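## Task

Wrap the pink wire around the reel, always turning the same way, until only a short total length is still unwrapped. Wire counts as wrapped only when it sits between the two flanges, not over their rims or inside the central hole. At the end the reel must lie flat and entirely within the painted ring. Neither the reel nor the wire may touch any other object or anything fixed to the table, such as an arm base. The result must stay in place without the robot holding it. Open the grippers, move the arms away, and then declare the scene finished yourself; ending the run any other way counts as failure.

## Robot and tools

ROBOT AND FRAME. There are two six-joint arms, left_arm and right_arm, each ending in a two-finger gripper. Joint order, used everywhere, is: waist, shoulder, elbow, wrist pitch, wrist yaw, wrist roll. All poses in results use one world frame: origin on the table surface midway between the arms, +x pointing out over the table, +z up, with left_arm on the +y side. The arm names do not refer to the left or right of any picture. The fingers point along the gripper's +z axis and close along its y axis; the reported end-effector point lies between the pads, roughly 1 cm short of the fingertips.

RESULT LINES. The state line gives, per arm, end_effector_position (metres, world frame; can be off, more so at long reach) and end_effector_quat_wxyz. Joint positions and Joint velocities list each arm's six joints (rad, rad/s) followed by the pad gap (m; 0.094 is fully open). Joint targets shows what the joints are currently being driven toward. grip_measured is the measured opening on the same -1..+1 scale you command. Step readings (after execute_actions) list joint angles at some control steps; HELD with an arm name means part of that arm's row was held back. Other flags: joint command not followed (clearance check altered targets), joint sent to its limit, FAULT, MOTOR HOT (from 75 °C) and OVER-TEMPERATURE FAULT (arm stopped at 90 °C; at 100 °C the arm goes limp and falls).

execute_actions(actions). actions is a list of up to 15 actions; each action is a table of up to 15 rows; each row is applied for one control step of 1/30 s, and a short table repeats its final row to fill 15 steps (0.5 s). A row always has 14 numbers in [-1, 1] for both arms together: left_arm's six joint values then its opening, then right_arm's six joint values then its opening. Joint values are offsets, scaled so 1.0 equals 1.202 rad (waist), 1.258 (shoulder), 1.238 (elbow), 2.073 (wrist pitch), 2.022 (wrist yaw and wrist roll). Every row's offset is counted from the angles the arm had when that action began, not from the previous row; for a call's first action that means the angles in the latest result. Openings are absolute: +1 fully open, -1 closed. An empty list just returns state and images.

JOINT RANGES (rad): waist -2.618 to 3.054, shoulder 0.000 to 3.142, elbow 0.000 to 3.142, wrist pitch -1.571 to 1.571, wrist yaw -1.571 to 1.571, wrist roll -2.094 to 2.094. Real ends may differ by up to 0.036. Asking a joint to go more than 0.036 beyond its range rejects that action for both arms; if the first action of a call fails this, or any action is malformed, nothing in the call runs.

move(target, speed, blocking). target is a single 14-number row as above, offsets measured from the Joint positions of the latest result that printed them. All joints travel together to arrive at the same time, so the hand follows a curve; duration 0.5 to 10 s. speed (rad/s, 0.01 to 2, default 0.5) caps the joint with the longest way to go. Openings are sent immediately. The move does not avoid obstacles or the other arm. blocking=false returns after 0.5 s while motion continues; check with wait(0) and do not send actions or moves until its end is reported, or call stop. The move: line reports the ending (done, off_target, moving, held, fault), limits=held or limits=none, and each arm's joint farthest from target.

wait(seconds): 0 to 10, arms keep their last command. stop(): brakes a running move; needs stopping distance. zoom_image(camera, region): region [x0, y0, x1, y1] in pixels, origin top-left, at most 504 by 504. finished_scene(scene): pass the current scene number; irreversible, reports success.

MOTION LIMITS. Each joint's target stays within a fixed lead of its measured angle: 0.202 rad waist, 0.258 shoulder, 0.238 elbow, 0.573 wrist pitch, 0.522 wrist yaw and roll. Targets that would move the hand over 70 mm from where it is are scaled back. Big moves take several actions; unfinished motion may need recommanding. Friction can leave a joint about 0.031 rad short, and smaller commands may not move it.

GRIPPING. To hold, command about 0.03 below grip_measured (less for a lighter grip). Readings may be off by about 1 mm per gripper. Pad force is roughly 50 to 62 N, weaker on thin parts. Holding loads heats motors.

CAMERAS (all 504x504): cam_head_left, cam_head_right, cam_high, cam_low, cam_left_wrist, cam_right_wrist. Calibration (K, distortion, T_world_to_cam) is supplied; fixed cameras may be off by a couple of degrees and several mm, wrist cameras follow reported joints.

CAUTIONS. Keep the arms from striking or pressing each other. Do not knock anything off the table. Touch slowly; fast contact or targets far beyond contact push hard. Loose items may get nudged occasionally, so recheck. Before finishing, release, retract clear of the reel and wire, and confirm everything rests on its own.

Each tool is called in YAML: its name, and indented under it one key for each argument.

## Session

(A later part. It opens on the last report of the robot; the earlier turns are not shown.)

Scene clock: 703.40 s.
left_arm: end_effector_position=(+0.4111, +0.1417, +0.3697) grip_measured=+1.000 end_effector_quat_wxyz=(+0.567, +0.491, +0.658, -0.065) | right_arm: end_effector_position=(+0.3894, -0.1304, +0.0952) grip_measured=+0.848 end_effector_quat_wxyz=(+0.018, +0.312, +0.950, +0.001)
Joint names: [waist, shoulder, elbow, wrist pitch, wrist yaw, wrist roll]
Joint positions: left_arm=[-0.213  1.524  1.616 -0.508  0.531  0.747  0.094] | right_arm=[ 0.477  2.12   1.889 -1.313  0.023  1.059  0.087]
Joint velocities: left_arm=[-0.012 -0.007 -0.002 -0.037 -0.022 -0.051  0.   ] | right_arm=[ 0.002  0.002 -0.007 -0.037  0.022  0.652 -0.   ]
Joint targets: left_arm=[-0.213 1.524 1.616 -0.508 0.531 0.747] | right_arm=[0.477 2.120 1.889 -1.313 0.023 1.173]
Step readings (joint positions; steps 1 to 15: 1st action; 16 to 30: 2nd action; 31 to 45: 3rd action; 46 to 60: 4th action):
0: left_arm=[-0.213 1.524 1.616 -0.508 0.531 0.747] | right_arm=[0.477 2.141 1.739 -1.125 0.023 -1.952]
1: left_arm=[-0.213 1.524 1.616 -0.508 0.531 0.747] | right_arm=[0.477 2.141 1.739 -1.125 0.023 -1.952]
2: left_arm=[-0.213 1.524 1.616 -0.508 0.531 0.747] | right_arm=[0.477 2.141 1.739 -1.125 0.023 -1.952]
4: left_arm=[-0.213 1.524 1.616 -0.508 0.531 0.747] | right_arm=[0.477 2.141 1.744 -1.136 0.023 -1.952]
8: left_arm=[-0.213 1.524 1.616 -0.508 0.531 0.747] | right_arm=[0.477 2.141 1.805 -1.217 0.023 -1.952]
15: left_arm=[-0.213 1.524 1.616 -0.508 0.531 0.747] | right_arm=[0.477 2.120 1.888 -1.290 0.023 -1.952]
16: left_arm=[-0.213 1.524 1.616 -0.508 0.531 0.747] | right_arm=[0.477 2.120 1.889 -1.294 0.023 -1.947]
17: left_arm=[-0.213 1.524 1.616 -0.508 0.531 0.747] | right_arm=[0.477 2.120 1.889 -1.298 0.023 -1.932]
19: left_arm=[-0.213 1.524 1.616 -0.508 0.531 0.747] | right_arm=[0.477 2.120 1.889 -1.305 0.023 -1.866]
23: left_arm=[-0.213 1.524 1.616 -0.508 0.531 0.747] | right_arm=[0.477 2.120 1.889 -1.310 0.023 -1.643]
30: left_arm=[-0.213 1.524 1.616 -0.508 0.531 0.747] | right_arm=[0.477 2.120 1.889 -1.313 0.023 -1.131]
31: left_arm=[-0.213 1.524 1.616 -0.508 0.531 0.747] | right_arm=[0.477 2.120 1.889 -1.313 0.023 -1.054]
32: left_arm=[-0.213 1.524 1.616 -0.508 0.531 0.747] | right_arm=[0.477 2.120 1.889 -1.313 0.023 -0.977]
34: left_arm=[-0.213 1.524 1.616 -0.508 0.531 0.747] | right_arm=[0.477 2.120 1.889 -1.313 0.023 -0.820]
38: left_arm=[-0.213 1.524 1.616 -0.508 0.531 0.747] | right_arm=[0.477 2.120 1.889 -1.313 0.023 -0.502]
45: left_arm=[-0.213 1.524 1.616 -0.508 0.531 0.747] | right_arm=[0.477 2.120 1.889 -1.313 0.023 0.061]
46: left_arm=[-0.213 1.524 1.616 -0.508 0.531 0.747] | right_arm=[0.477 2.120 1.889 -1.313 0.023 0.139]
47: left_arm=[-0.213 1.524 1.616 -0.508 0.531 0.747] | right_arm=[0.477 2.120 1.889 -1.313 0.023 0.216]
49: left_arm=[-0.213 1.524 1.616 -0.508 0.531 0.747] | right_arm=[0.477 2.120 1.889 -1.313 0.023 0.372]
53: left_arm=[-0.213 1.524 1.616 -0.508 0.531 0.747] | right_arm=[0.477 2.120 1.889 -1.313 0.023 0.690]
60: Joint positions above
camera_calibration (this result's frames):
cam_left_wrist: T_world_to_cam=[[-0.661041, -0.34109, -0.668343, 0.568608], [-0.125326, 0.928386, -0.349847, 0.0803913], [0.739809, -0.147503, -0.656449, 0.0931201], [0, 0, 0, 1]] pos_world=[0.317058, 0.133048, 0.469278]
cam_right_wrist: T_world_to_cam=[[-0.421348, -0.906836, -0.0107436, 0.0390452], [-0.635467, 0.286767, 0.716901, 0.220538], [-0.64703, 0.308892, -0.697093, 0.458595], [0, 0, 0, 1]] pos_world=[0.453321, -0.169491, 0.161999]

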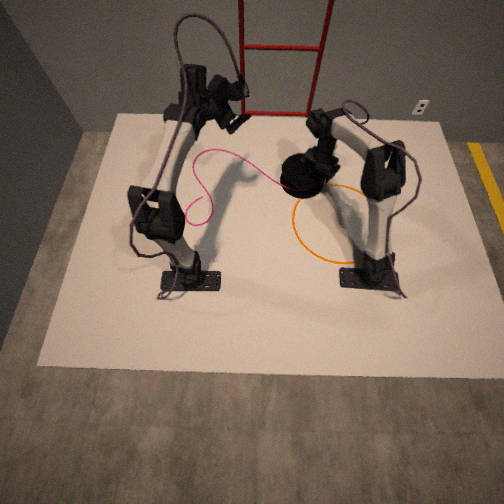

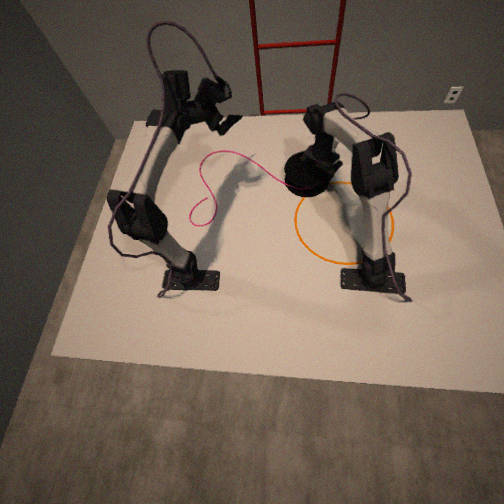

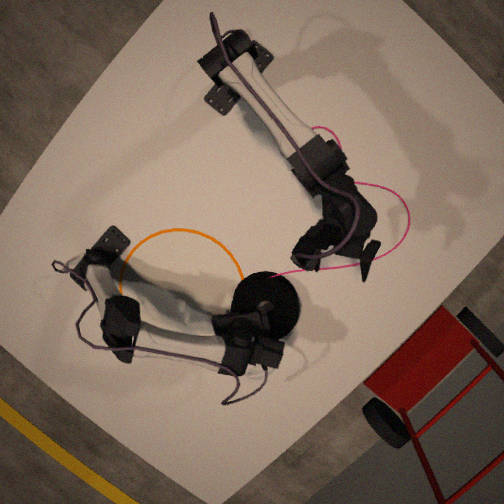

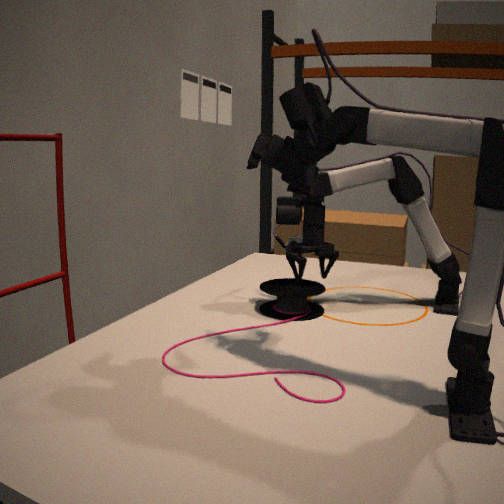

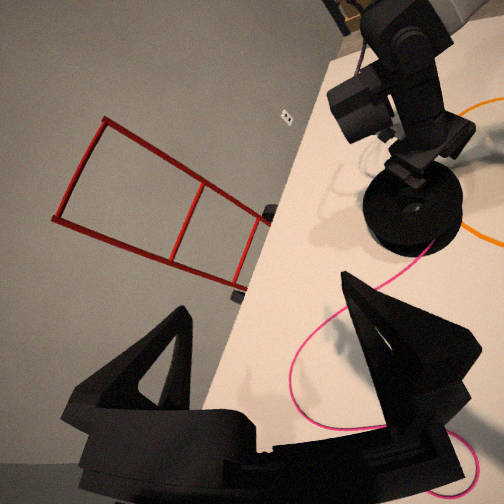

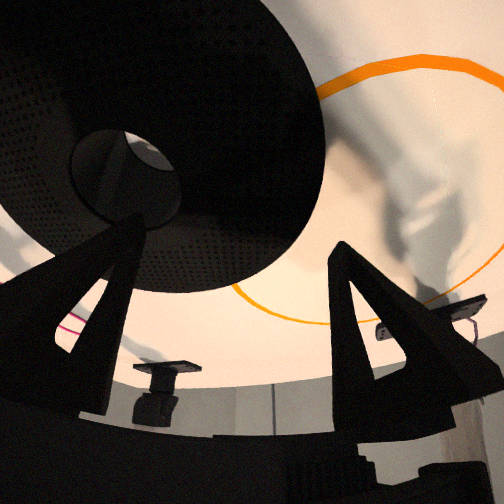

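execute_actions:
  actions:
    - [[0,0,0,0,0,0,1, 0,0.003,-0.013,0.014,0,0.069,0.85],[0,0,0,0,0,0,1, 0,0.006,-0.026,0.028,0,0.069,0.85],[0,0,0,0,0,0,1, 0,0.009,-0.039,0.042,0,0.069,0.85],[0,0,0,0,0,0,1, 0,0.012,-0.052,0.056,0,0.069,0.85],[0,0,0,0,0,0,1, 0,0.015,-0.065,0.07,0,0.069,0.85],[0,0,0,0,0,0,1, 0,0.018,-0.079,0.084,0,0.069,0.85],[0,0,0,0,0,0,1, 0,0.02,-0.092,0.084,0,0.069,0.85],[0,0,0,0,0,0,1, 0,0.02,-0.105,0.084,0,0.069,0.85],[0,0,0,0,0,0,1, 0,0.02,-0.118,0.084,0,0.069,0.85]]
    - [[0,0,0,0,0,0,1, 0,0,0,0.011,0,0,0.7],[0,0,0,0,0,0,1, 0,0,0,0.011,0,0,0.6],[0,0,0,0,0,0,1, 0,0,0,0.011,0,0,0.53],[0,0,0,0,0,0,1, 0,0,0,0.011,0,0,0.48],[0,0,0,0,0,0,1, 0,0,0,0.011,0,0,0.44],[0,0,0,0,0,0,1, 0,0,0,0.011,0,0,0.41],[0,0,0,0,0,0,1, 0,0,0,0.011,0,0,0.38],[0,0,0,0,0,0,1, 0,0,0,0.011,0,0,0.36],[0,0,0,0,0,0,1, 0,0,0,0.011,0,0,0.34],[0,0,0,0,0,0,1, 0,0,0,0.011,0,0,0.325],[0,0,0,0,0,0,1, 0,0,0,0.011,0,0,0.31],[0,0,0,0,0,0,1, 0,0,0,0.011,0,0,0.30]]
    - [[0,0,0,0,0,0,1, 0,0,0,0,0,-0.015,0.3],[0,0,0,0,0,0,1, 0,0,0,0,0,-0.035,0.3],[0,0,0,0,0,0,1, 0,0,0,0,0,-0.06,0.3],[0,0,0,0,0,0,1, 0,0,0,0,0,-0.09,0.3],[0,0,0,0,0,0,1, 0,0,0,0,0,-0.12,0.3],[0,0,0,0,0,0,1, 0,0,0,0,0,-0.15,0.3],[0,0,0,0,0,0,1, 0,0,0,0,0,-0.18,0.3],[0,0,0,0,0,0,1, 0,0,0,0,0,-0.21,0.3],[0,0,0,0,0,0,1, 0,0,0,0,0,-0.24,0.3],[0,0,0,0,0,0,1, 0,0,0,0,0,-0.27,0.3],[0,0,0,0,0,0,1, 0,0,0,0,0,-0.30,0.3],[0,0,0,0,0,0,1, 0,0,0,0,0,-0.33,0.3],[0,0,0,0,0,0,1, 0,0,0,0,0,-0.36,0.3],[0,0,0,0,0,0,1, 0,0,0,0,0,-0.39,0.3],[0,0,0,0,0,0,1, 0,0,0,0,0,-0.42,0.3]]
    - [[0,0,0,0,0,0,1, 0,0,0,0,0,-0.16,0.3],[0,0,0,0,0,0,1, 0,0,0,0,0,-0.19,0.3],[0,0,0,0,0,0,1, 0,0,0,0,0,-0.22,0.3],[0,0,0,0,0,0,1, 0,0,0,0,0,-0.25,0.3],[0,0,0,0,0,0,1, 0,0,0,0,0,-0.28,0.3],[0,0,0,0,0,0,1, 0,0,0,0,0,-0.31,0.3],[0,0,0,0,0,0,1, 0,0,0,0,0,-0.34,0.3],[0,0,0,0,0,0,1, 0,0,0,0,0,-0.37,0.3],[0,0,0,0,0,0,1, 0,0,0,0,0,-0.40,0.3],[0,0,0,0,0,0,1, 0,0,0,0,0,-0.43,0.3],[0,0,0,0,0,0,1, 0,0,0,0,0,-0.46,0.3],[0,0,0,0,0,0,1, 0,0,0,0,0,-0.49,0.3],[0,0,0,0,0,0,1, 0,0,0,0,0,-0.51,0.3],[0,0,0,0,0,0,1, 0,0,0,0,0,-0.525,0.3],[0,0,0,0,0,0,1, 0,0,0,0,0,-0.53,0.3]]

wait:
  seconds: 0.4

zoom_image:
  camera: "cam_low"
  region: [260, 255, 380, 345]

Scene clock: 728.03 s.
left_arm: end_effector_position=(+0.4111, +0.1417, +0.3697) grip_measured=+1.000 end_effector_quat_wxyz=(+0.567, +0.491, +0.658, -0.065) | right_arm: end_effector_position=(+0.3916, -0.1259, +0.0553) grip_measured=+0.333 end_effector_quat_wxyz=(+0.019, -0.345, +0.938, -0.001)
Joint names: [waist, shoulder, elbow, wrist pitch, wrist yaw, wrist roll]
Joint positions: left_arm=[-0.213  1.524  1.616 -0.508  0.531  0.747  0.094] | right_arm=[ 0.477  2.136  1.755 -1.152  0.004 -0.279  0.063]
Joint velocities: left_arm=[-0.002  0.007  0.007  0.066  0.095  0.007  0.   ] | right_arm=[-0.012 -0.022 -0.002  0.037  0.051 -1.165 -0.001]
Joint targets: left_arm=[-0.213 1.524 1.616 -0.508 0.531 0.747] | right_arm=[0.477 2.136 1.755 -1.152 0.017 -0.475]
Step readings (joint positions; steps 1 to 15: 1st action; 16 to 30: 2nd action; 31 to 45: 3rd action; 46 to 60: 4th action):
0: left_arm=[-0.213 1.524 1.616 -0.508 0.531 0.747] | right_arm=[0.477 2.120 1.889 -1.313 0.023 1.165]
1: left_arm=[-0.213 1.524 1.616 -0.508 0.531 0.747] | right_arm=[0.477 2.120 1.889 -1.311 0.023 1.169]
2: left_arm=[-0.213 1.524 1.616 -0.508 0.531 0.747] | right_arm=[0.477 2.120 1.886 -1.305 0.023 1.174]
4: left_arm=[-0.213 1.524 1.616 -0.508 0.531 0.747] | right_arm=[0.477 2.120 1.870 -1.276 0.023 1.180]
8: left_arm=[-0.213 1.524 1.616 -0.508 0.531 0.747] | right_arm=[0.477 2.121 1.805 -1.203 0.023 1.186]
15: left_arm=[-0.213 1.524 1.616 -0.508 0.531 0.747] | right_arm=[0.477 2.136 1.755 -1.168 0.023 1.190]
16: left_arm=[-0.213 1.524 1.616 -0.508 0.531 0.747] | right_arm=[0.477 2.136 1.755 -1.165 0.023 1.190]
17: left_arm=[-0.213 1.524 1.616 -0.508 0.531 0.747] | right_arm=[0.477 2.136 1.755 -1.163 0.023 1.190]
19: left_arm=[-0.213 1.524 1.616 -0.508 0.531 0.747] | right_arm=[0.477 2.136 1.755 -1.160 0.023 1.190]
23: left_arm=[-0.213 1.524 1.616 -0.508 0.531 0.747] | right_arm=[0.477 2.136 1.755 -1.154 0.023 1.190]
30: left_arm=[-0.213 1.524 1.616 -0.508 0.531 0.747] | right_arm=[0.477 2.136 1.755 -1.154 0.023 1.190]
31: left_arm=[-0.213 1.524 1.616 -0.508 0.531 0.747] | right_arm=[0.477 2.136 1.755 -1.154 0.023 1.187]
32: left_arm=[-0.213 1.524 1.616 -0.508 0.531 0.747] | right_arm=[0.477 2.136 1.755 -1.154 0.023 1.178]
34: left_arm=[-0.213 1.524 1.616 -0.508 0.531 0.747] | right_arm=[0.477 2.136 1.755 -1.154 0.023 1.135]
38: left_arm=[-0.213 1.524 1.616 -0.508 0.531 0.747] | right_arm=[0.477 2.136 1.755 -1.152 0.022 0.976]
45: left_arm=[-0.213 1.524 1.616 -0.508 0.531 0.747] | right_arm=[0.477 2.136 1.755 -1.152 0.017 0.597]
46: left_arm=[-0.213 1.524 1.616 -0.508 0.531 0.747] | right_arm=[0.477 2.136 1.755 -1.152 0.015 0.538]
47: left_arm=[-0.213 1.524 1.616 -0.508 0.531 0.747] | right_arm=[0.477 2.136 1.755 -1.152 0.014 0.478]
49: left_arm=[-0.213 1.524 1.616 -0.508 0.531 0.747] | right_arm=[0.477 2.136 1.755 -1.152 0.013 0.358]
53: left_arm=[-0.213 1.524 1.616 -0.508 0.531 0.747] | right_arm=[0.477 2.136 1.755 -1.152 0.009 0.116]
60: Joint positions above
camera_calibration (this result's frames):
cam_left_wrist: T_world_to_cam=[[-0.661041, -0.34109, -0.668343, 0.568608], [-0.125326, 0.928386, -0.349847, 0.0803913], [0.739809, -0.147503, -0.656449, 0.0931201], [0, 0, 0, 1]] pos_world=[0.317058, 0.133048, 0.469278]
cam_right_wrist: T_world_to_cam=[[0.785118, -0.619145, 0.0157962, -0.394047], [-0.439174, -0.538557, 0.719084, 0.0683399], [-0.43671, -0.571503, -0.694743, 0.237402], [0, 0, 0, 1]] pos_world=[0.443063, -0.0714916, 0.122016]

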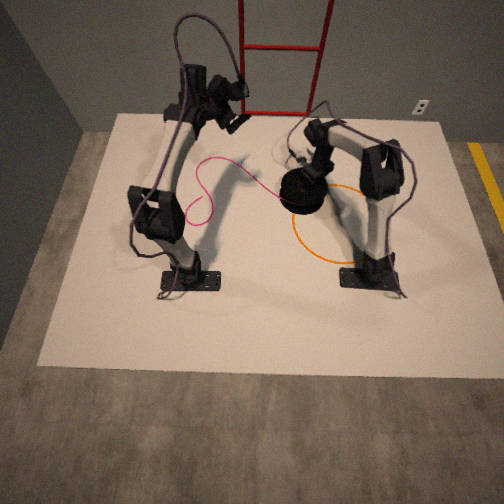

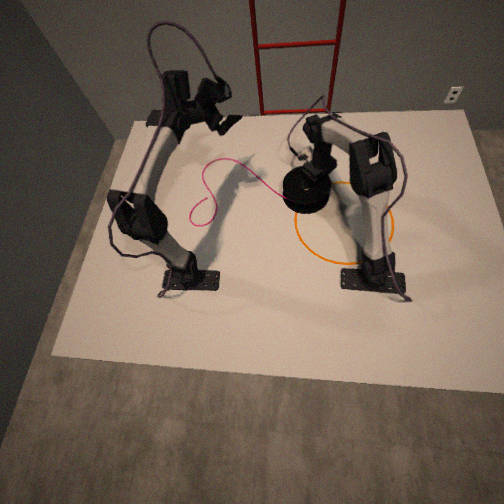

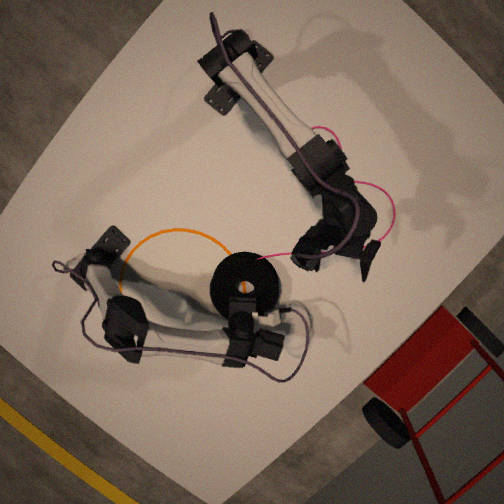

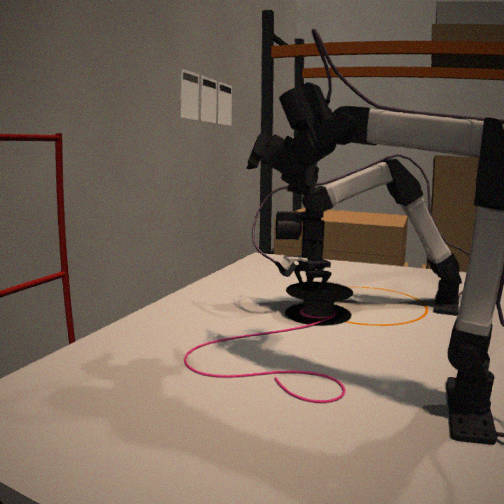

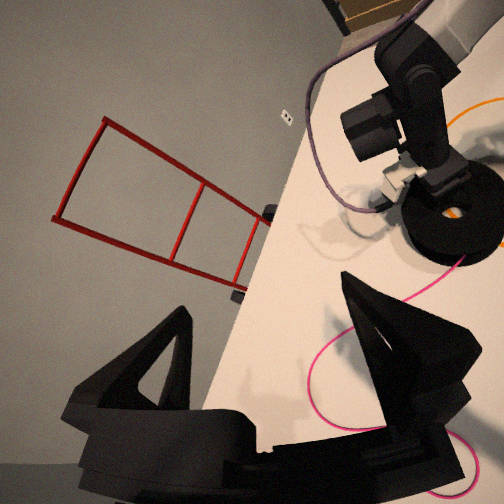

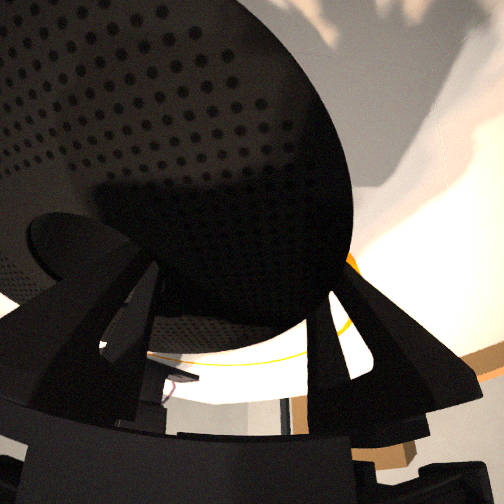

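Scene clock: 728.43 s.
left_arm: end_effector_position=(+0.4111, +0.1417, +0.3697) grip_measured=+1.000 end_effector_quat_wxyz=(+0.567, +0.491, +0.658, -0.065) | right_arm: end_effector_position=(+0.3908, -0.1259, +0.0553) grip_measured=+0.333 end_effector_quat_wxyz=(+0.017, -0.422, +0.907, -0.001)
Joint names: [waist, shoulder, elbow, wrist pitch, wrist yaw, wrist roll]
Joint positions: left_arm=[-0.213  1.524  1.616 -0.508  0.531  0.747  0.094] | right_arm=[ 0.477  2.136  1.755 -1.155  0.002 -0.445  0.063]
Joint velocities: left_arm=[-0.017 -0.017 -0.007  0.007 -0.051 -0.007  0.   ] | right_arm=[-0.007 -0.002  0.007 -0.095  0.051 -0.081 -0.001]
Joint targets: left_arm=[-0.213 1.524 1.616 -0.508 0.531 0.747] | right_arm=[0.477 2.136 1.755 -1.152 0.016 -0.475]
wait: 0.40 s; no rest
camera_calibration (this result's frames):
cam_left_wrist: T_world_to_cam=[[-0.661041, -0.34109, -0.668343, 0.568608], [-0.125326, 0.928386, -0.349847, 0.0803913], [0.739809, -0.147503, -0.656449, 0.0931201], [0, 0, 0, 1]] pos_world=[0.317058, 0.133048, 0.469278]
cam_right_wrist: T_world_to_cam=[[0.876597, -0.480903, 0.0176025, -0.411903], [-0.343658, -0.599981, 0.722442, 0.0228015], [-0.336863, -0.639339, -0.691208, 0.189322], [0, 0, 0, 1]] pos_world=[0.432684, -0.0633642, 0.121638]

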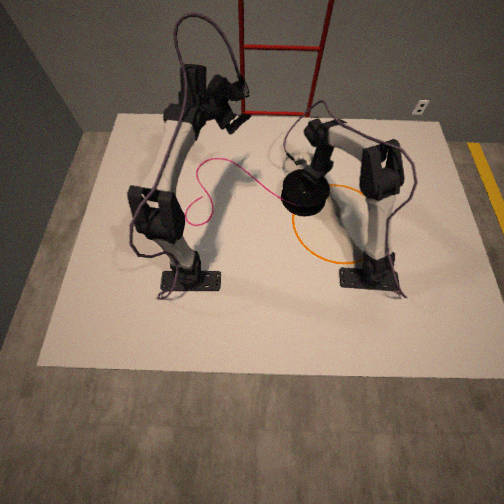

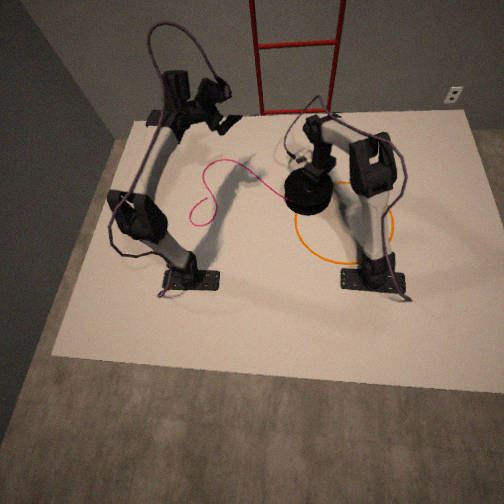

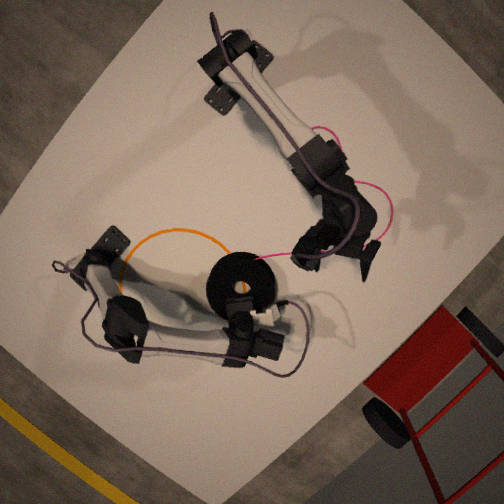

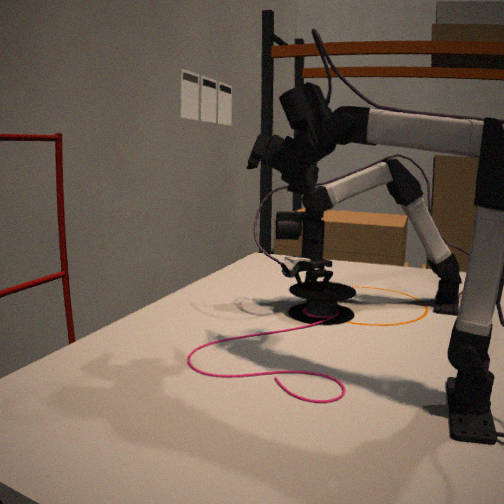

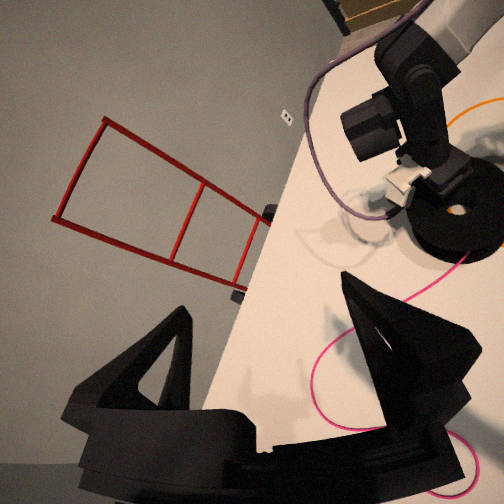

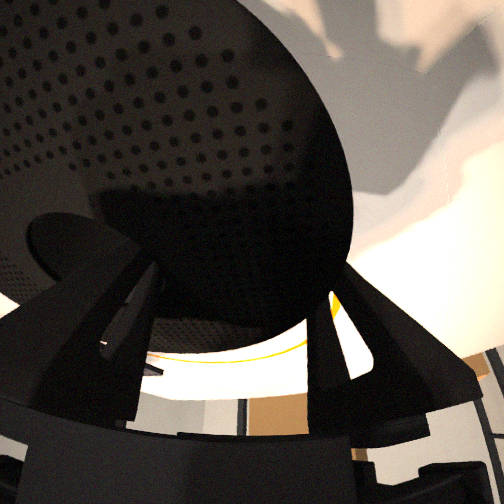

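Region (260, 255, 380, 345) of cam_low's 504x504 image, scaled by 4.200, with more detail than that image has; it fills the top 378 rows of this view, and the rest is white.

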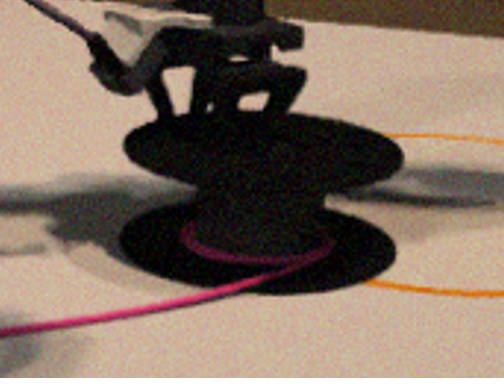

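execute_actions:
  actions:
    - [[0,0,0,0,0,0,1, 0,0,0,0,0,-0.025,0.3],[0,0,0,0,0,0,1, 0,0,0,0,0,-0.045,0.3],[0,0,0,0,0,0,1, 0,0,0,0,0,-0.07,0.3],[0,0,0,0,0,0,1, 0,0,0,0,0,-0.10,0.3],[0,0,0,0,0,0,1, 0,0,0,0,0,-0.13,0.3],[0,0,0,0,0,0,1, 0,0,0,0,0,-0.16,0.3],[0,0,0,0,0,0,1, 0,0,0,0,0,-0.19,0.3],[0,0,0,0,0,0,1, 0,0,0,0,0,-0.22,0.3],[0,0,0,0,0,0,1, 0,0,0,0,0,-0.25,0.3],[0,0,0,0,0,0,1, 0,0,0,0,0,-0.28,0.3],[0,0,0,0,0,0,1, 0,0,0,0,0,-0.31,0.3],[0,0,0,0,0,0,1, 0,0,0,0,0,-0.34,0.3],[0,0,0,0,0,0,1, 0,0,0,0,0,-0.37,0.3],[0,0,0,0,0,0,1, 0,0,0,0,0,-0.40,0.3],[0,0,0,0,0,0,1, 0,0,0,0,0,-0.43,0.3]]
    - [[0,0,0,0,0,0,1, 0,0,0,0,0,-0.16,0.3],[0,0,0,0,0,0,1, 0,0,0,0,0,-0.19,0.3],[0,0,0,0,0,0,1, 0,0,0,0,0,-0.22,0.3],[0,0,0,0,0,0,1, 0,0,0,0,0,-0.25,0.3],[0,0,0,0,0,0,1, 0,0,0,0,0,-0.28,0.3],[0,0,0,0,0,0,1, 0,0,0,0,0,-0.31,0.3],[0,0,0,0,0,0,1, 0,0,0,0,0,-0.34,0.3],[0,0,0,0,0,0,1, 0,0,0,0,0,-0.37,0.3],[0,0,0,0,0,0,1, 0,0,0,0,0,-0.40,0.3],[0,0,0,0,0,0,1, 0,0,0,0,0,-0.43,0.3],[0,0,0,0,0,0,1, 0,0,0,0,0,-0.45,0.3],[0,0,0,0,0,0,1, 0,0,0,0,0,-0.46,0.3]]

zoom_image:
  camera: "cam_low"
  region: [270, 250, 390, 340]

Scene clock: 745.80 s.
left_arm: end_effector_position=(+0.4111, +0.1417, +0.3697) grip_measured=+1.000 end_effector_quat_wxyz=(+0.567, +0.491, +0.658, -0.065) | right_arm: end_effector_position=(+0.3856, -0.1284, +0.0551) grip_measured=+0.333 end_effector_quat_wxyz=(-0.003, +0.911, -0.413, +0.005)
Joint names: [waist, shoulder, elbow, wrist pitch, wrist yaw, wrist roll]
Joint positions: left_arm=[-0.213  1.524  1.616 -0.508  0.531  0.747  0.094] | right_arm=[ 0.477  2.136  1.755 -1.178  0.002 -1.864  0.063]
Joint velocities: left_arm=[-0.012 -0.002 -0.002 -0.037 -0.022 -0.051  0.   ] | right_arm=[ 0.002 -0.002  0.002 -0.007 -0.037 -0.711 -0.001]
Joint targets: left_arm=[-0.213 1.524 1.616 -0.508 0.531 0.747] | right_arm=[0.477 2.136 1.755 -1.165 -0.003 -1.985]
Step readings (joint positions; steps 1 to 15: 1st action; 16 to 30: 2nd action):
0: left_arm=[-0.213 1.524 1.616 -0.508 0.531 0.747] | right_arm=[0.477 2.136 1.755 -1.155 0.002 -0.457]
1: left_arm=[-0.213 1.524 1.616 -0.508 0.531 0.747] | right_arm=[0.477 2.136 1.755 -1.155 0.001 -0.460]
2: left_arm=[-0.213 1.524 1.616 -0.508 0.531 0.747] | right_arm=[0.477 2.136 1.755 -1.155 0.000 -0.470]
4: left_arm=[-0.213 1.524 1.616 -0.508 0.531 0.747] | right_arm=[0.477 2.136 1.755 -1.155 -0.001 -0.514]
8: left_arm=[-0.213 1.524 1.616 -0.508 0.531 0.747] | right_arm=[0.477 2.136 1.755 -1.158 -0.002 -0.675]
15: left_arm=[-0.213 1.524 1.616 -0.508 0.531 0.747] | right_arm=[0.477 2.136 1.755 -1.165 -0.002 -1.055]
16: left_arm=[-0.213 1.524 1.616 -0.508 0.531 0.747] | right_arm=[0.477 2.136 1.755 -1.167 -0.003 -1.114]
17: left_arm=[-0.213 1.524 1.616 -0.508 0.531 0.747] | right_arm=[0.477 2.136 1.755 -1.168 -0.003 -1.173]
19: left_arm=[-0.213 1.524 1.616 -0.508 0.531 0.747] | right_arm=[0.477 2.136 1.755 -1.170 -0.003 -1.293]
23: left_arm=[-0.213 1.524 1.616 -0.508 0.531 0.747] | right_arm=[0.477 2.136 1.755 -1.174 -0.002 -1.534]
30: Joint positions above
camera_calibration (this result's frames):
cam_left_wrist: T_world_to_cam=[[-0.661041, -0.34109, -0.668343, 0.568608], [-0.125326, 0.928386, -0.349847, 0.0803913], [0.739809, -0.147503, -0.656449, 0.0931201], [0, 0, 0, 1]] pos_world=[0.317058, 0.133048, 0.469278]
cam_right_wrist: T_world_to_cam=[[0.608102, 0.79385, 0.00374076, -0.140559], [0.527122, -0.407299, 0.745822, -0.292684], [0.593594, -0.451564, -0.666135, -0.150148], [0, 0, 0, 1]] pos_world=[0.328882, -0.0754284, 0.118797]

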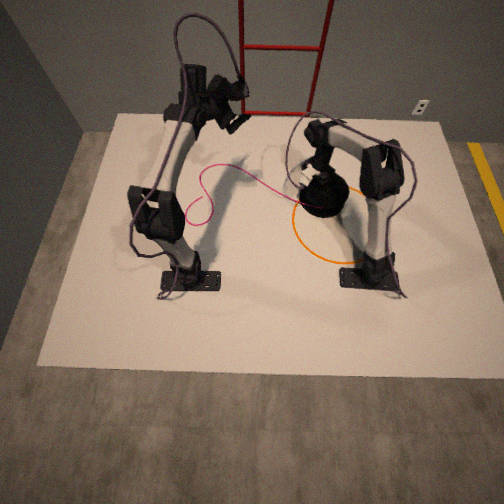

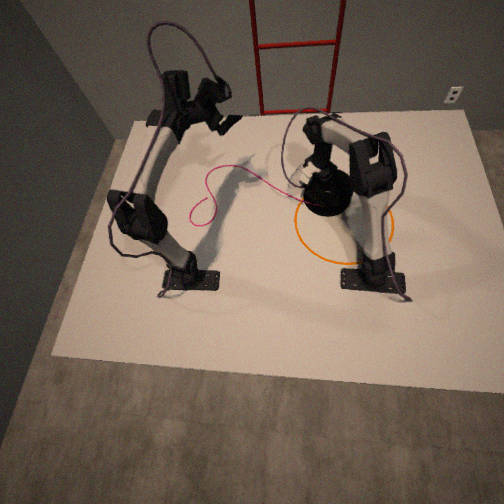

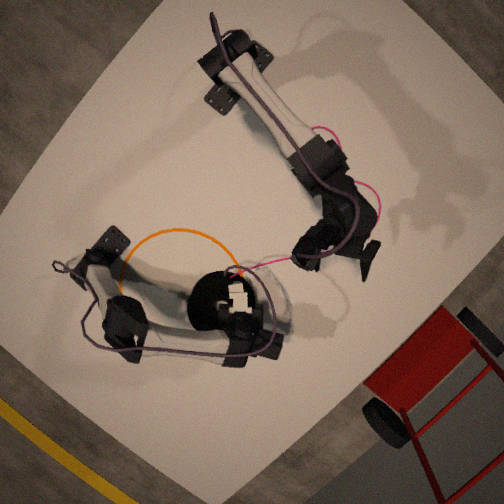

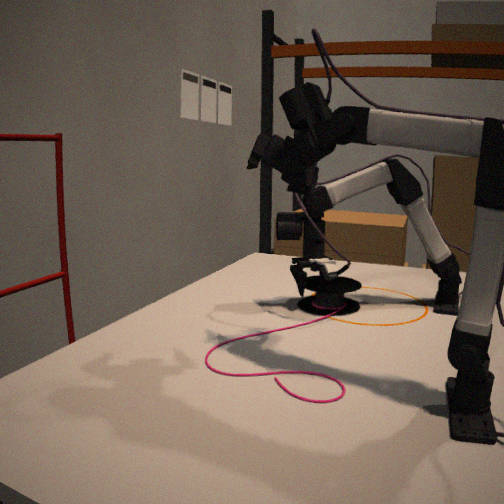

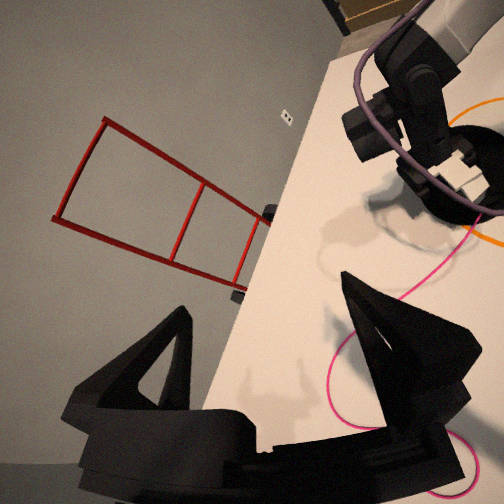

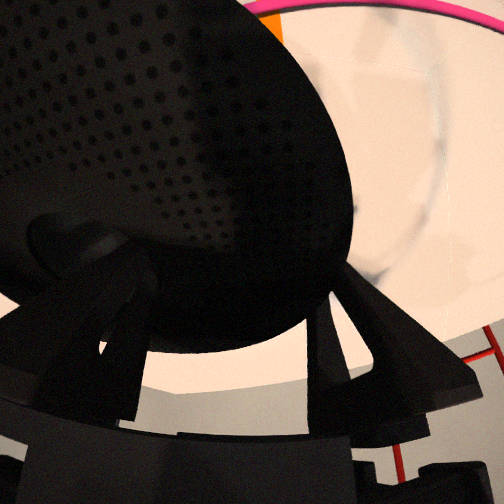

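Region (270, 250, 390, 340) of cam_low's 504x504 image, scaled by 4.200, with more detail than that image has; it fills the top 378 rows of this view, and the rest is white.

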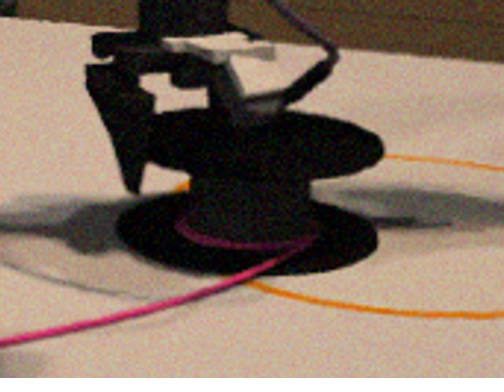

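execute_actions:
  actions:
    - [[0,0,0,0,0,0,1, 0,0,0,0,0,-0.053,0.5],[0,0,0,0,0,0,1, 0,0,0,0,0,-0.053,0.7],[0,0,0,0,0,0,1, 0,-0.003,0.015,-0.012,0,-0.053,0.85],[0,0,0,0,0,0,1, 0,-0.005,0.03,-0.024,0,-0.053,0.85],[0,0,0,0,0,0,1, 0,-0.008,0.044,-0.036,0,-0.053,0.85],[0,0,0,0,0,0,1, 0,-0.011,0.059,-0.049,0,-0.053,0.85],[0,0,0,0,0,0,1, 0,-0.013,0.074,-0.061,0.01,-0.053,0.85],[0,0,0,0,0,0,1, 0,-0.016,0.089,-0.073,0.01,-0.053,0.85],[0,0,0,0,0,0,1, 0,-0.018,0.103,-0.073,0.01,-0.053,0.85],[0,0,0,0,0,0,1, 0,-0.021,0.118,-0.073,0.01,-0.053,0.85]]
    - [[0,0,0,0,0,0,1, 0,0,0,-0.018,0,0.02,0.85],[0,0,0,0,0,0,1, 0,0,0,-0.018,0,0.05,0.85],[0,0,0,0,0,0,1, 0,0,0,-0.018,0,0.09,0.85],[0,0,0,0,0,0,1, 0,0,0,-0.018,0,0.13,0.85],[0,0,0,0,0,0,1, 0,0,0,-0.018,0,0.17,0.85],[0,0,0,0,0,0,1, 0,0,0,-0.018,0,0.21,0.85],[0,0,0,0,0,0,1, 0,0,0,-0.018,0,0.25,0.85],[0,0,0,0,0,0,1, 0,0,0,-0.018,0,0.29,0.85],[0,0,0,0,0,0,1, 0,0,0,-0.018,0,0.33,0.85],[0,0,0,0,0,0,1, 0,0,0,-0.018,0,0.37,0.85],[0,0,0,0,0,0,1, 0,0,0,-0.018,0,0.41,0.85],[0,0,0,0,0,0,1, 0,0,0,-0.018,0,0.45,0.85],[0,0,0,0,0,0,1, 0,0,0,-0.018,0,0.49,0.85],[0,0,0,0,0,0,1, 0,0,0,-0.018,0,0.53,0.85],[0,0,0,0,0,0,1, 0,0,0,-0.018,0,0.57,0.85]]
    - [[0,0,0,0,0,0,1, 0,0,0,0,0,0.20,0.85],[0,0,0,0,0,0,1, 0,0,0,0,0,0.24,0.85],[0,0,0,0,0,0,1, 0,0,0,0,0,0.28,0.85],[0,0,0,0,0,0,1, 0,0,0,0,0,0.32,0.85],[0,0,0,0,0,0,1, 0,0,0,0,0,0.36,0.85],[0,0,0,0,0,0,1, 0,0,0,0,0,0.40,0.85],[0,0,0,0,0,0,1, 0,0,0,0,0,0.44,0.85],[0,0,0,0,0,0,1, 0,0,0,0,0,0.48,0.85],[0,0,0,0,0,0,1, 0,0,0,0,0,0.52,0.85],[0,0,0,0,0,0,1, 0,0,0,0,0,0.56,0.85],[0,0,0,0,0,0,1, 0,0,0,0,0,0.60,0.85],[0,0,0,0,0,0,1, 0,0,0,0,0,0.64,0.85],[0,0,0,0,0,0,1, 0,0,0,0,0,0.68,0.85],[0,0,0,0,0,0,1, 0,0,0,0,0,0.72,0.85],[0,0,0,0,0,0,1, 0,0,0,0,0,0.76,0.85]]
    - [[0,0,0,0,0,0,1, 0,0,0,0,0,0.20,0.85],[0,0,0,0,0,0,1, 0,0,0,0,0,0.24,0.85],[0,0,0,0,0,0,1, 0,0,0,0,0,0.28,0.85],[0,0,0,0,0,0,1, 0,0,0,0,0,0.32,0.85],[0,0,0,0,0,0,1, 0,0,0,0,0,0.36,0.85],[0,0,0,0,0,0,1, 0,0,0,0,0,0.40,0.85],[0,0,0,0,0,0,1, 0,0,0,0,0,0.44,0.85],[0,0,0,0,0,0,1, 0,0,0,0,0,0.48,0.85],[0,0,0,0,0,0,1, 0,0,0,0,0,0.51,0.85],[0,0,0,0,0,0,1, 0,0,0,0,0,0.535,0.85],[0,0,0,0,0,0,1, 0,0,0,0,0,0.55,0.85]]
    - [[0,0,0,0,0,0,1, 0,0.003,-0.013,0.014,0,0.069,0.85],[0,0,0,0,0,0,1, 0,0.006,-0.026,0.028,0,0.069,0.85],[0,0,0,0,0,0,1, 0,0.009,-0.039,0.042,0,0.069,0.85],[0,0,0,0,0,0,1, 0,0.012,-0.052,0.056,0,0.069,0.85],[0,0,0,0,0,0,1, 0,0.015,-0.065,0.07,0,0.069,0.85],[0,0,0,0,0,0,1, 0,0.018,-0.079,0.084,0,0.069,0.85],[0,0,0,0,0,0,1, 0,0.02,-0.092,0.084,0,0.069,0.85],[0,0,0,0,0,0,1, 0,0.02,-0.105,0.084,0,0.069,0.85],[0,0,0,0,0,0,1, 0,0.02,-0.118,0.084,0,0.069,0.85]]
    - [[0,0,0,0,0,0,1, 0,0,0,0.006,0,0,0.7],[0,0,0,0,0,0,1, 0,0,0,0.006,0,0,0.6],[0,0,0,0,0,0,1, 0,0,0,0.006,0,0,0.53],[0,0,0,0,0,0,1, 0,0,0,0.006,0,0,0.48],[0,0,0,0,0,0,1, 0,0,0,0.006,0,0,0.44],[0,0,0,0,0,0,1, 0,0,0,0.006,0,0,0.41],[0,0,0,0,0,0,1, 0,0,0,0.006,0,0,0.38],[0,0,0,0,0,0,1, 0,0,0,0.006,0,0,0.36],[0,0,0,0,0,0,1, 0,0,0,0.006,0,0,0.34],[0,0,0,0,0,0,1, 0,0,0,0.006,0,0,0.325],[0,0,0,0,0,0,1, 0,0,0,0.006,0,0,0.31],[0,0,0,0,0,0,1, 0,0,0,0.006,0,0,0.30]]
    - [[0,0,0,0,0,0,1, 0,0,0,0,0,-0.015,0.3],[0,0,0,0,0,0,1, 0,0,0,0,0,-0.035,0.3],[0,0,0,0,0,0,1, 0,0,0,0,0,-0.06,0.3],[0,0,0,0,0,0,1, 0,0,0,0,0,-0.09,0.3],[0,0,0,0,0,0,1, 0,0,0,0,0,-0.12,0.3],[0,0,0,0,0,0,1, 0,0,0,0,0,-0.15,0.3],[0,0,0,0,0,0,1, 0,0,0,0,0,-0.18,0.3],[0,0,0,0,0,0,1, 0,0,0,0,0,-0.21,0.3],[0,0,0,0,0,0,1, 0,0,0,0,0,-0.24,0.3],[0,0,0,0,0,0,1, 0,0,0,0,0,-0.27,0.3],[0,0,0,0,0,0,1, 0,0,0,0,0,-0.30,0.3],[0,0,0,0,0,0,1, 0,0,0,0,0,-0.33,0.3],[0,0,0,0,0,0,1, 0,0,0,0,0,-0.36,0.3],[0,0,0,0,0,0,1, 0,0,0,0,0,-0.39,0.3],[0,0,0,0,0,0,1, 0,0,0,0,0,-0.42,0.3]]
    - [[0,0,0,0,0,0,1, 0,0,0,0,0,-0.16,0.3],[0,0,0,0,0,0,1, 0,0,0,0,0,-0.19,0.3],[0,0,0,0,0,0,1, 0,0,0,0,0,-0.22,0.3],[0,0,0,0,0,0,1, 0,0,0,0,0,-0.25,0.3],[0,0,0,0,0,0,1, 0,0,0,0,0,-0.28,0.3],[0,0,0,0,0,0,1, 0,0,0,0,0,-0.31,0.3],[0,0,0,0,0,0,1, 0,0,0,0,0,-0.34,0.3],[0,0,0,0,0,0,1, 0,0,0,0,0,-0.37,0.3],[0,0,0,0,0,0,1, 0,0,0,0,0,-0.40,0.3],[0,0,0,0,0,0,1, 0,0,0,0,0,-0.43,0.3],[0,0,0,0,0,0,1, 0,0,0,0,0,-0.46,0.3],[0,0,0,0,0,0,1, 0,0,0,0,0,-0.49,0.3],[0,0,0,0,0,0,1, 0,0,0,0,0,-0.52,0.3],[0,0,0,0,0,0,1, 0,0,0,0,0,-0.55,0.3],[0,0,0,0,0,0,1, 0,0,0,0,0,-0.58,0.3]]
    - [[0,0,0,0,0,0,1, 0,0,0,0,0,-0.16,0.3],[0,0,0,0,0,0,1, 0,0,0,0,0,-0.19,0.3],[0,0,0,0,0,0,1, 0,0,0,0,0,-0.22,0.3],[0,0,0,0,0,0,1, 0,0,0,0,0,-0.25,0.3],[0,0,0,0,0,0,1, 0,0,0,0,0,-0.28,0.3],[0,0,0,0,0,0,1, 0,0,0,0,0,-0.31,0.3],[0,0,0,0,0,0,1, 0,0,0,0,0,-0.34,0.3],[0,0,0,0,0,0,1, 0,0,0,0,0,-0.37,0.3],[0,0,0,0,0,0,1, 0,0,0,0,0,-0.40,0.3],[0,0,0,0,0,0,1, 0,0,0,0,0,-0.43,0.3],[0,0,0,0,0,0,1, 0,0,0,0,0,-0.46,0.3],[0,0,0,0,0,0,1, 0,0,0,0,0,-0.49,0.3],[0,0,0,0,0,0,1, 0,0,0,0,0,-0.52,0.3],[0,0,0,0,0,0,1, 0,0,0,0,0,-0.55,0.3],[0,0,0,0,0,0,1, 0,0,0,0,0,-0.58,0.3]]
    - [[0,0,0,0,0,0,1, 0,0,0,0,0,-0.16,0.3],[0,0,0,0,0,0,1, 0,0,0,0,0,-0.19,0.3],[0,0,0,0,0,0,1, 0,0,0,0,0,-0.22,0.3],[0,0,0,0,0,0,1, 0,0,0,0,0,-0.25,0.3],[0,0,0,0,0,0,1, 0,0,0,0,0,-0.28,0.3],[0,0,0,0,0,0,1, 0,0,0,0,0,-0.31,0.3],[0,0,0,0,0,0,1, 0,0,0,0,0,-0.335,0.3],[0,0,0,0,0,0,1, 0,0,0,0,0,-0.355,0.3],[0,0,0,0,0,0,1, 0,0,0,0,0,-0.37,0.3]]

zoom_image:
  camera: "cam_low"
  region: [230, 250, 350, 340]

Scene clock: 798.27 s.
left_arm: end_effector_position=(+0.4111, +0.1417, +0.3697) grip_measured=+1.000 end_effector_quat_wxyz=(+0.567, +0.491, +0.658, -0.065) | right_arm: end_effector_position=(+0.3919, -0.1302, +0.0550) grip_measured=+0.335 end_effector_quat_wxyz=(-0.002, +0.920, -0.392, +0.021)
Joint names: [waist, shoulder, elbow, wrist pitch, wrist yaw, wrist roll]
Joint positions: left_arm=[-0.213  1.524  1.616 -0.508  0.531  0.747  0.094] | right_arm=[ 0.477  2.137  1.754 -1.157  0.027 -1.912  0.063]
Joint velocities: left_arm=[-0.012 -0.012  0.017 -0.007 -0.022 -0.066  0.   ] | right_arm=[ 0.002  0.002 -0.017 -0.037  0.051 -0.33   0.   ]
Joint targets: left_arm=[-0.213 1.524 1.616 -0.508 0.531 0.747] | right_arm=[0.477 2.137 1.754 -1.166 0.029 -1.980]
Step readings (joint positions; steps 1 to 15: 1st action; 16 to 30: 2nd action; 31 to 45: 3rd action; 46 to 60: 4th action; 61 to 75: 5th action; 76 to 90: 6th action; 91 to 105: 7th action; 106 to 120: 8th action; 121 to 135: 9th action; 136 to 150: 10th action):
0: left_arm=[-0.213 1.524 1.616 -0.508 0.531 0.747] | right_arm=[0.477 2.136 1.755 -1.180 0.004 -1.967]
1: left_arm=[-0.213 1.524 1.616 -0.508 0.531 0.747] | right_arm=[0.477 2.136 1.755 -1.180 0.004 -1.967]
2: left_arm=[-0.213 1.524 1.616 -0.508 0.531 0.747] | right_arm=[0.477 2.136 1.755 -1.180 0.004 -1.967]
4: left_arm=[-0.213 1.524 1.616 -0.508 0.531 0.747] | right_arm=[0.477 2.136 1.759 -1.186 0.004 -1.967]
8: left_arm=[-0.213 1.524 1.616 -0.508 0.531 0.747] | right_arm=[0.477 2.136 1.812 -1.246 0.006 -1.967]
15: left_arm=[-0.213 1.524 1.616 -0.508 0.531 0.747] | right_arm=[0.477 2.120 1.887 -1.296 0.010 -1.967]
16: left_arm=[-0.213 1.524 1.616 -0.508 0.531 0.747] | right_arm=[0.477 2.120 1.887 -1.300 0.010 -1.962]
17: left_arm=[-0.213 1.524 1.616 -0.508 0.531 0.747] | right_arm=[0.477 2.120 1.887 -1.304 0.010 -1.947]
19: left_arm=[-0.213 1.524 1.616 -0.508 0.531 0.747] | right_arm=[0.477 2.120 1.887 -1.311 0.010 -1.881]
23: left_arm=[-0.213 1.524 1.616 -0.508 0.531 0.747] | right_arm=[0.477 2.120 1.887 -1.317 0.010 -1.658]
30: left_arm=[-0.213 1.524 1.616 -0.508 0.531 0.747] | right_arm=[0.477 2.120 1.887 -1.319 0.010 -1.146]
31: left_arm=[-0.213 1.524 1.616 -0.508 0.531 0.747] | right_arm=[0.477 2.120 1.887 -1.319 0.010 -1.070]
32: left_arm=[-0.213 1.524 1.616 -0.508 0.531 0.747] | right_arm=[0.477 2.120 1.887 -1.319 0.010 -0.992]
34: left_arm=[-0.213 1.524 1.616 -0.508 0.531 0.747] | right_arm=[0.477 2.120 1.887 -1.319 0.010 -0.836]
38: left_arm=[-0.213 1.524 1.616 -0.508 0.531 0.747] | right_arm=[0.477 2.120 1.887 -1.319 0.010 -0.518]
45: left_arm=[-0.213 1.524 1.616 -0.508 0.531 0.747] | right_arm=[0.477 2.120 1.887 -1.319 0.010 0.045]
46: left_arm=[-0.213 1.524 1.616 -0.508 0.531 0.747] | right_arm=[0.477 2.120 1.887 -1.319 0.010 0.123]
47: left_arm=[-0.213 1.524 1.616 -0.508 0.531 0.747] | right_arm=[0.477 2.120 1.887 -1.319 0.010 0.200]
49: left_arm=[-0.213 1.524 1.616 -0.508 0.531 0.747] | right_arm=[0.477 2.120 1.887 -1.319 0.010 0.356]
53: left_arm=[-0.213 1.524 1.616 -0.508 0.531 0.747] | right_arm=[0.477 2.120 1.887 -1.319 0.010 0.675]
60: left_arm=[-0.213 1.524 1.616 -0.508 0.531 0.747] | right_arm=[0.477 2.120 1.887 -1.319 0.010 1.043]
61: left_arm=[-0.213 1.524 1.616 -0.508 0.531 0.747] | right_arm=[0.477 2.120 1.887 -1.318 0.010 1.069]
62: left_arm=[-0.213 1.524 1.616 -0.508 0.531 0.747] | right_arm=[0.477 2.120 1.885 -1.311 0.010 1.090]
64: left_arm=[-0.213 1.524 1.616 -0.508 0.531 0.747] | right_arm=[0.477 2.120 1.869 -1.283 0.010 1.121]
68: left_arm=[-0.213 1.524 1.616 -0.508 0.531 0.747] | right_arm=[0.477 2.121 1.804 -1.210 0.010 1.153]
75: left_arm=[-0.213 1.524 1.616 -0.508 0.531 0.747] | right_arm=[0.477 2.137 1.754 -1.174 0.010 1.171]
76: left_arm=[-0.213 1.524 1.616 -0.508 0.531 0.747] | right_arm=[0.477 2.137 1.754 -1.173 0.010 1.171]
77: left_arm=[-0.213 1.524 1.616 -0.508 0.531 0.747] | right_arm=[0.477 2.137 1.754 -1.173 0.010 1.171]
79: left_arm=[-0.213 1.524 1.616 -0.508 0.531 0.747] | right_arm=[0.477 2.137 1.754 -1.173 0.010 1.171]
83: left_arm=[-0.213 1.524 1.616 -0.508 0.531 0.747] | right_arm=[0.477 2.137 1.754 -1.173 0.010 1.171]
90: left_arm=[-0.213 1.524 1.616 -0.508 0.531 0.747] | right_arm=[0.477 2.137 1.754 -1.173 0.011 1.171]
91: left_arm=[-0.213 1.524 1.616 -0.508 0.531 0.747] | right_arm=[0.477 2.137 1.754 -1.173 0.011 1.168]
92: left_arm=[-0.213 1.524 1.616 -0.508 0.531 0.747] | right_arm=[0.477 2.137 1.754 -1.173 0.011 1.159]
94: left_arm=[-0.213 1.524 1.616 -0.508 0.531 0.747] | right_arm=[0.477 2.137 1.754 -1.173 0.010 1.117]
98: left_arm=[-0.213 1.524 1.616 -0.508 0.531 0.747] | right_arm=[0.477 2.137 1.754 -1.174 0.011 0.958]
105: left_arm=[-0.213 1.524 1.616 -0.508 0.531 0.747] | right_arm=[0.477 2.137 1.754 -1.175 0.014 0.578]
106: left_arm=[-0.213 1.524 1.616 -0.508 0.531 0.747] | right_arm=[0.477 2.137 1.754 -1.175 0.015 0.519]
107: left_arm=[-0.213 1.524 1.616 -0.508 0.531 0.747] | right_arm=[0.477 2.137 1.754 -1.175 0.016 0.459]
109: left_arm=[-0.213 1.524 1.616 -0.508 0.531 0.747] | right_arm=[0.477 2.137 1.754 -1.175 0.017 0.339]
113: left_arm=[-0.213 1.524 1.616 -0.508 0.531 0.747] | right_arm=[0.477 2.137 1.754 -1.175 0.020 0.097]
120: left_arm=[-0.213 1.524 1.616 -0.508 0.531 0.747] | right_arm=[0.477 2.137 1.754 -1.175 0.023 -0.327]
121: left_arm=[-0.213 1.524 1.616 -0.508 0.531 0.747] | right_arm=[0.477 2.137 1.754 -1.175 0.025 -0.387]
122: left_arm=[-0.213 1.524 1.616 -0.508 0.531 0.747] | right_arm=[0.477 2.137 1.754 -1.175 0.026 -0.447]
124: left_arm=[-0.213 1.524 1.616 -0.508 0.531 0.747] | right_arm=[0.477 2.137 1.754 -1.175 0.027 -0.566]
128: left_arm=[-0.213 1.524 1.616 -0.508 0.531 0.747] | right_arm=[0.477 2.137 1.754 -1.171 0.028 -0.808]
135: left_arm=[-0.213 1.524 1.616 -0.508 0.531 0.747] | right_arm=[0.477 2.137 1.754 -1.166 0.029 -1.231]
136: left_arm=[-0.213 1.524 1.616 -0.508 0.531 0.747] | right_arm=[0.477 2.137 1.754 -1.165 0.030 -1.291]
137: left_arm=[-0.213 1.524 1.616 -0.508 0.531 0.747] | right_arm=[0.477 2.137 1.754 -1.163 0.030 -1.351]
139: left_arm=[-0.213 1.524 1.616 -0.508 0.531 0.747] | right_arm=[0.477 2.137 1.754 -1.162 0.030 -1.471]
143: left_arm=[-0.213 1.524 1.616 -0.508 0.531 0.747] | right_arm=[0.477 2.137 1.754 -1.159 0.029 -1.706]
150: Joint positions above
camera_calibration (this result's frames):
cam_left_wrist: T_world_to_cam=[[-0.661041, -0.34109, -0.668343, 0.568608], [-0.125326, 0.928386, -0.349847, 0.0803913], [0.739809, -0.147503, -0.656449, 0.0931201], [0, 0, 0, 1]] pos_world=[0.317058, 0.133048, 0.469278]
cam_right_wrist: T_world_to_cam=[[0.569848, 0.821711, 0.00799389, -0.124582], [0.523968, -0.370826, 0.766776, -0.291798], [0.633033, -0.432757, -0.641865, -0.169175], [0, 0, 0, 1]] pos_world=[0.330979, -0.0790477, 0.116152]

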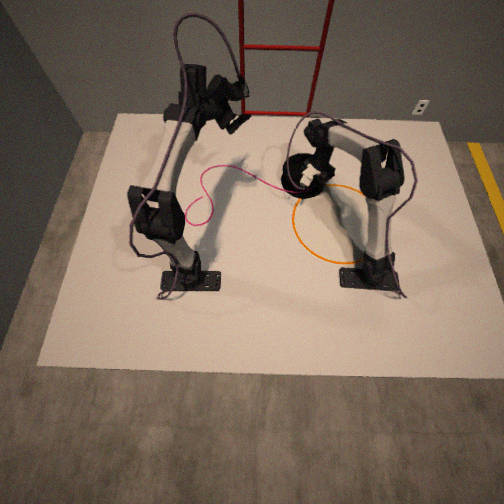

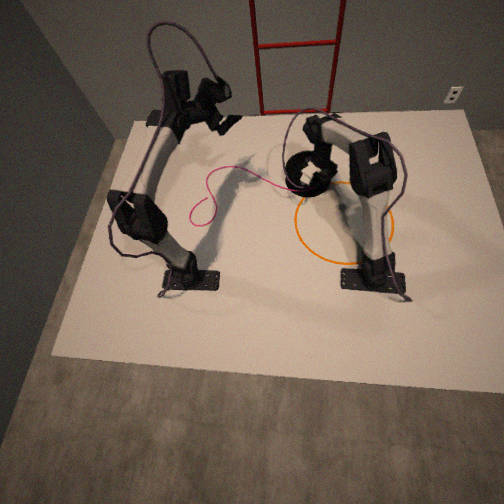

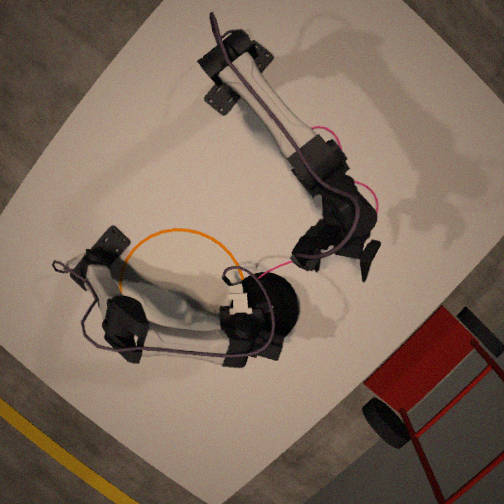

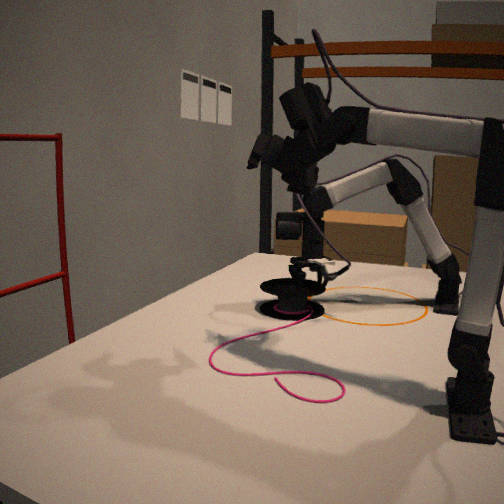

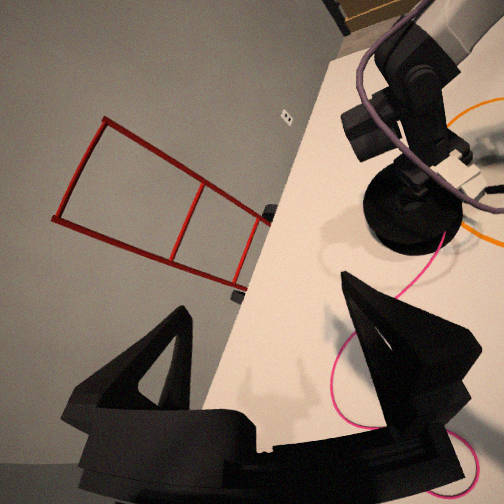

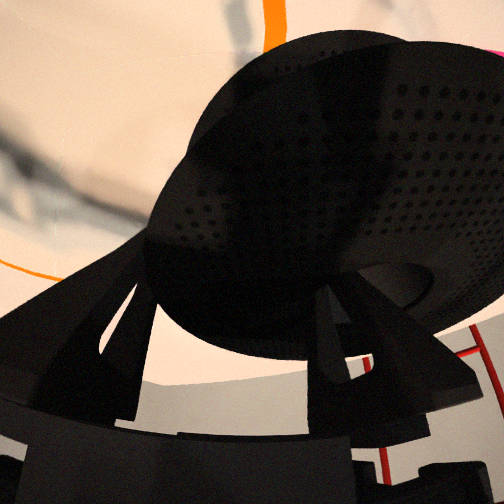

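Region (230, 250, 350, 340) of cam_low's 504x504 image, scaled by 4.200, with more detail than that image has; it fills the top 378 rows of this view, and the rest is white.

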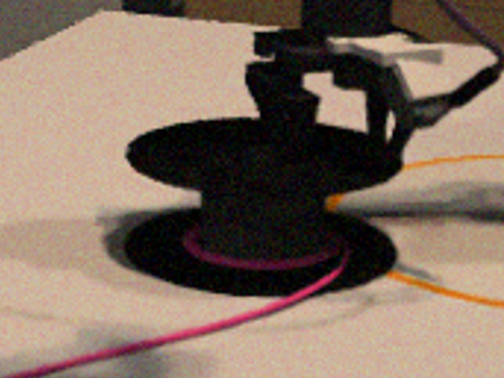

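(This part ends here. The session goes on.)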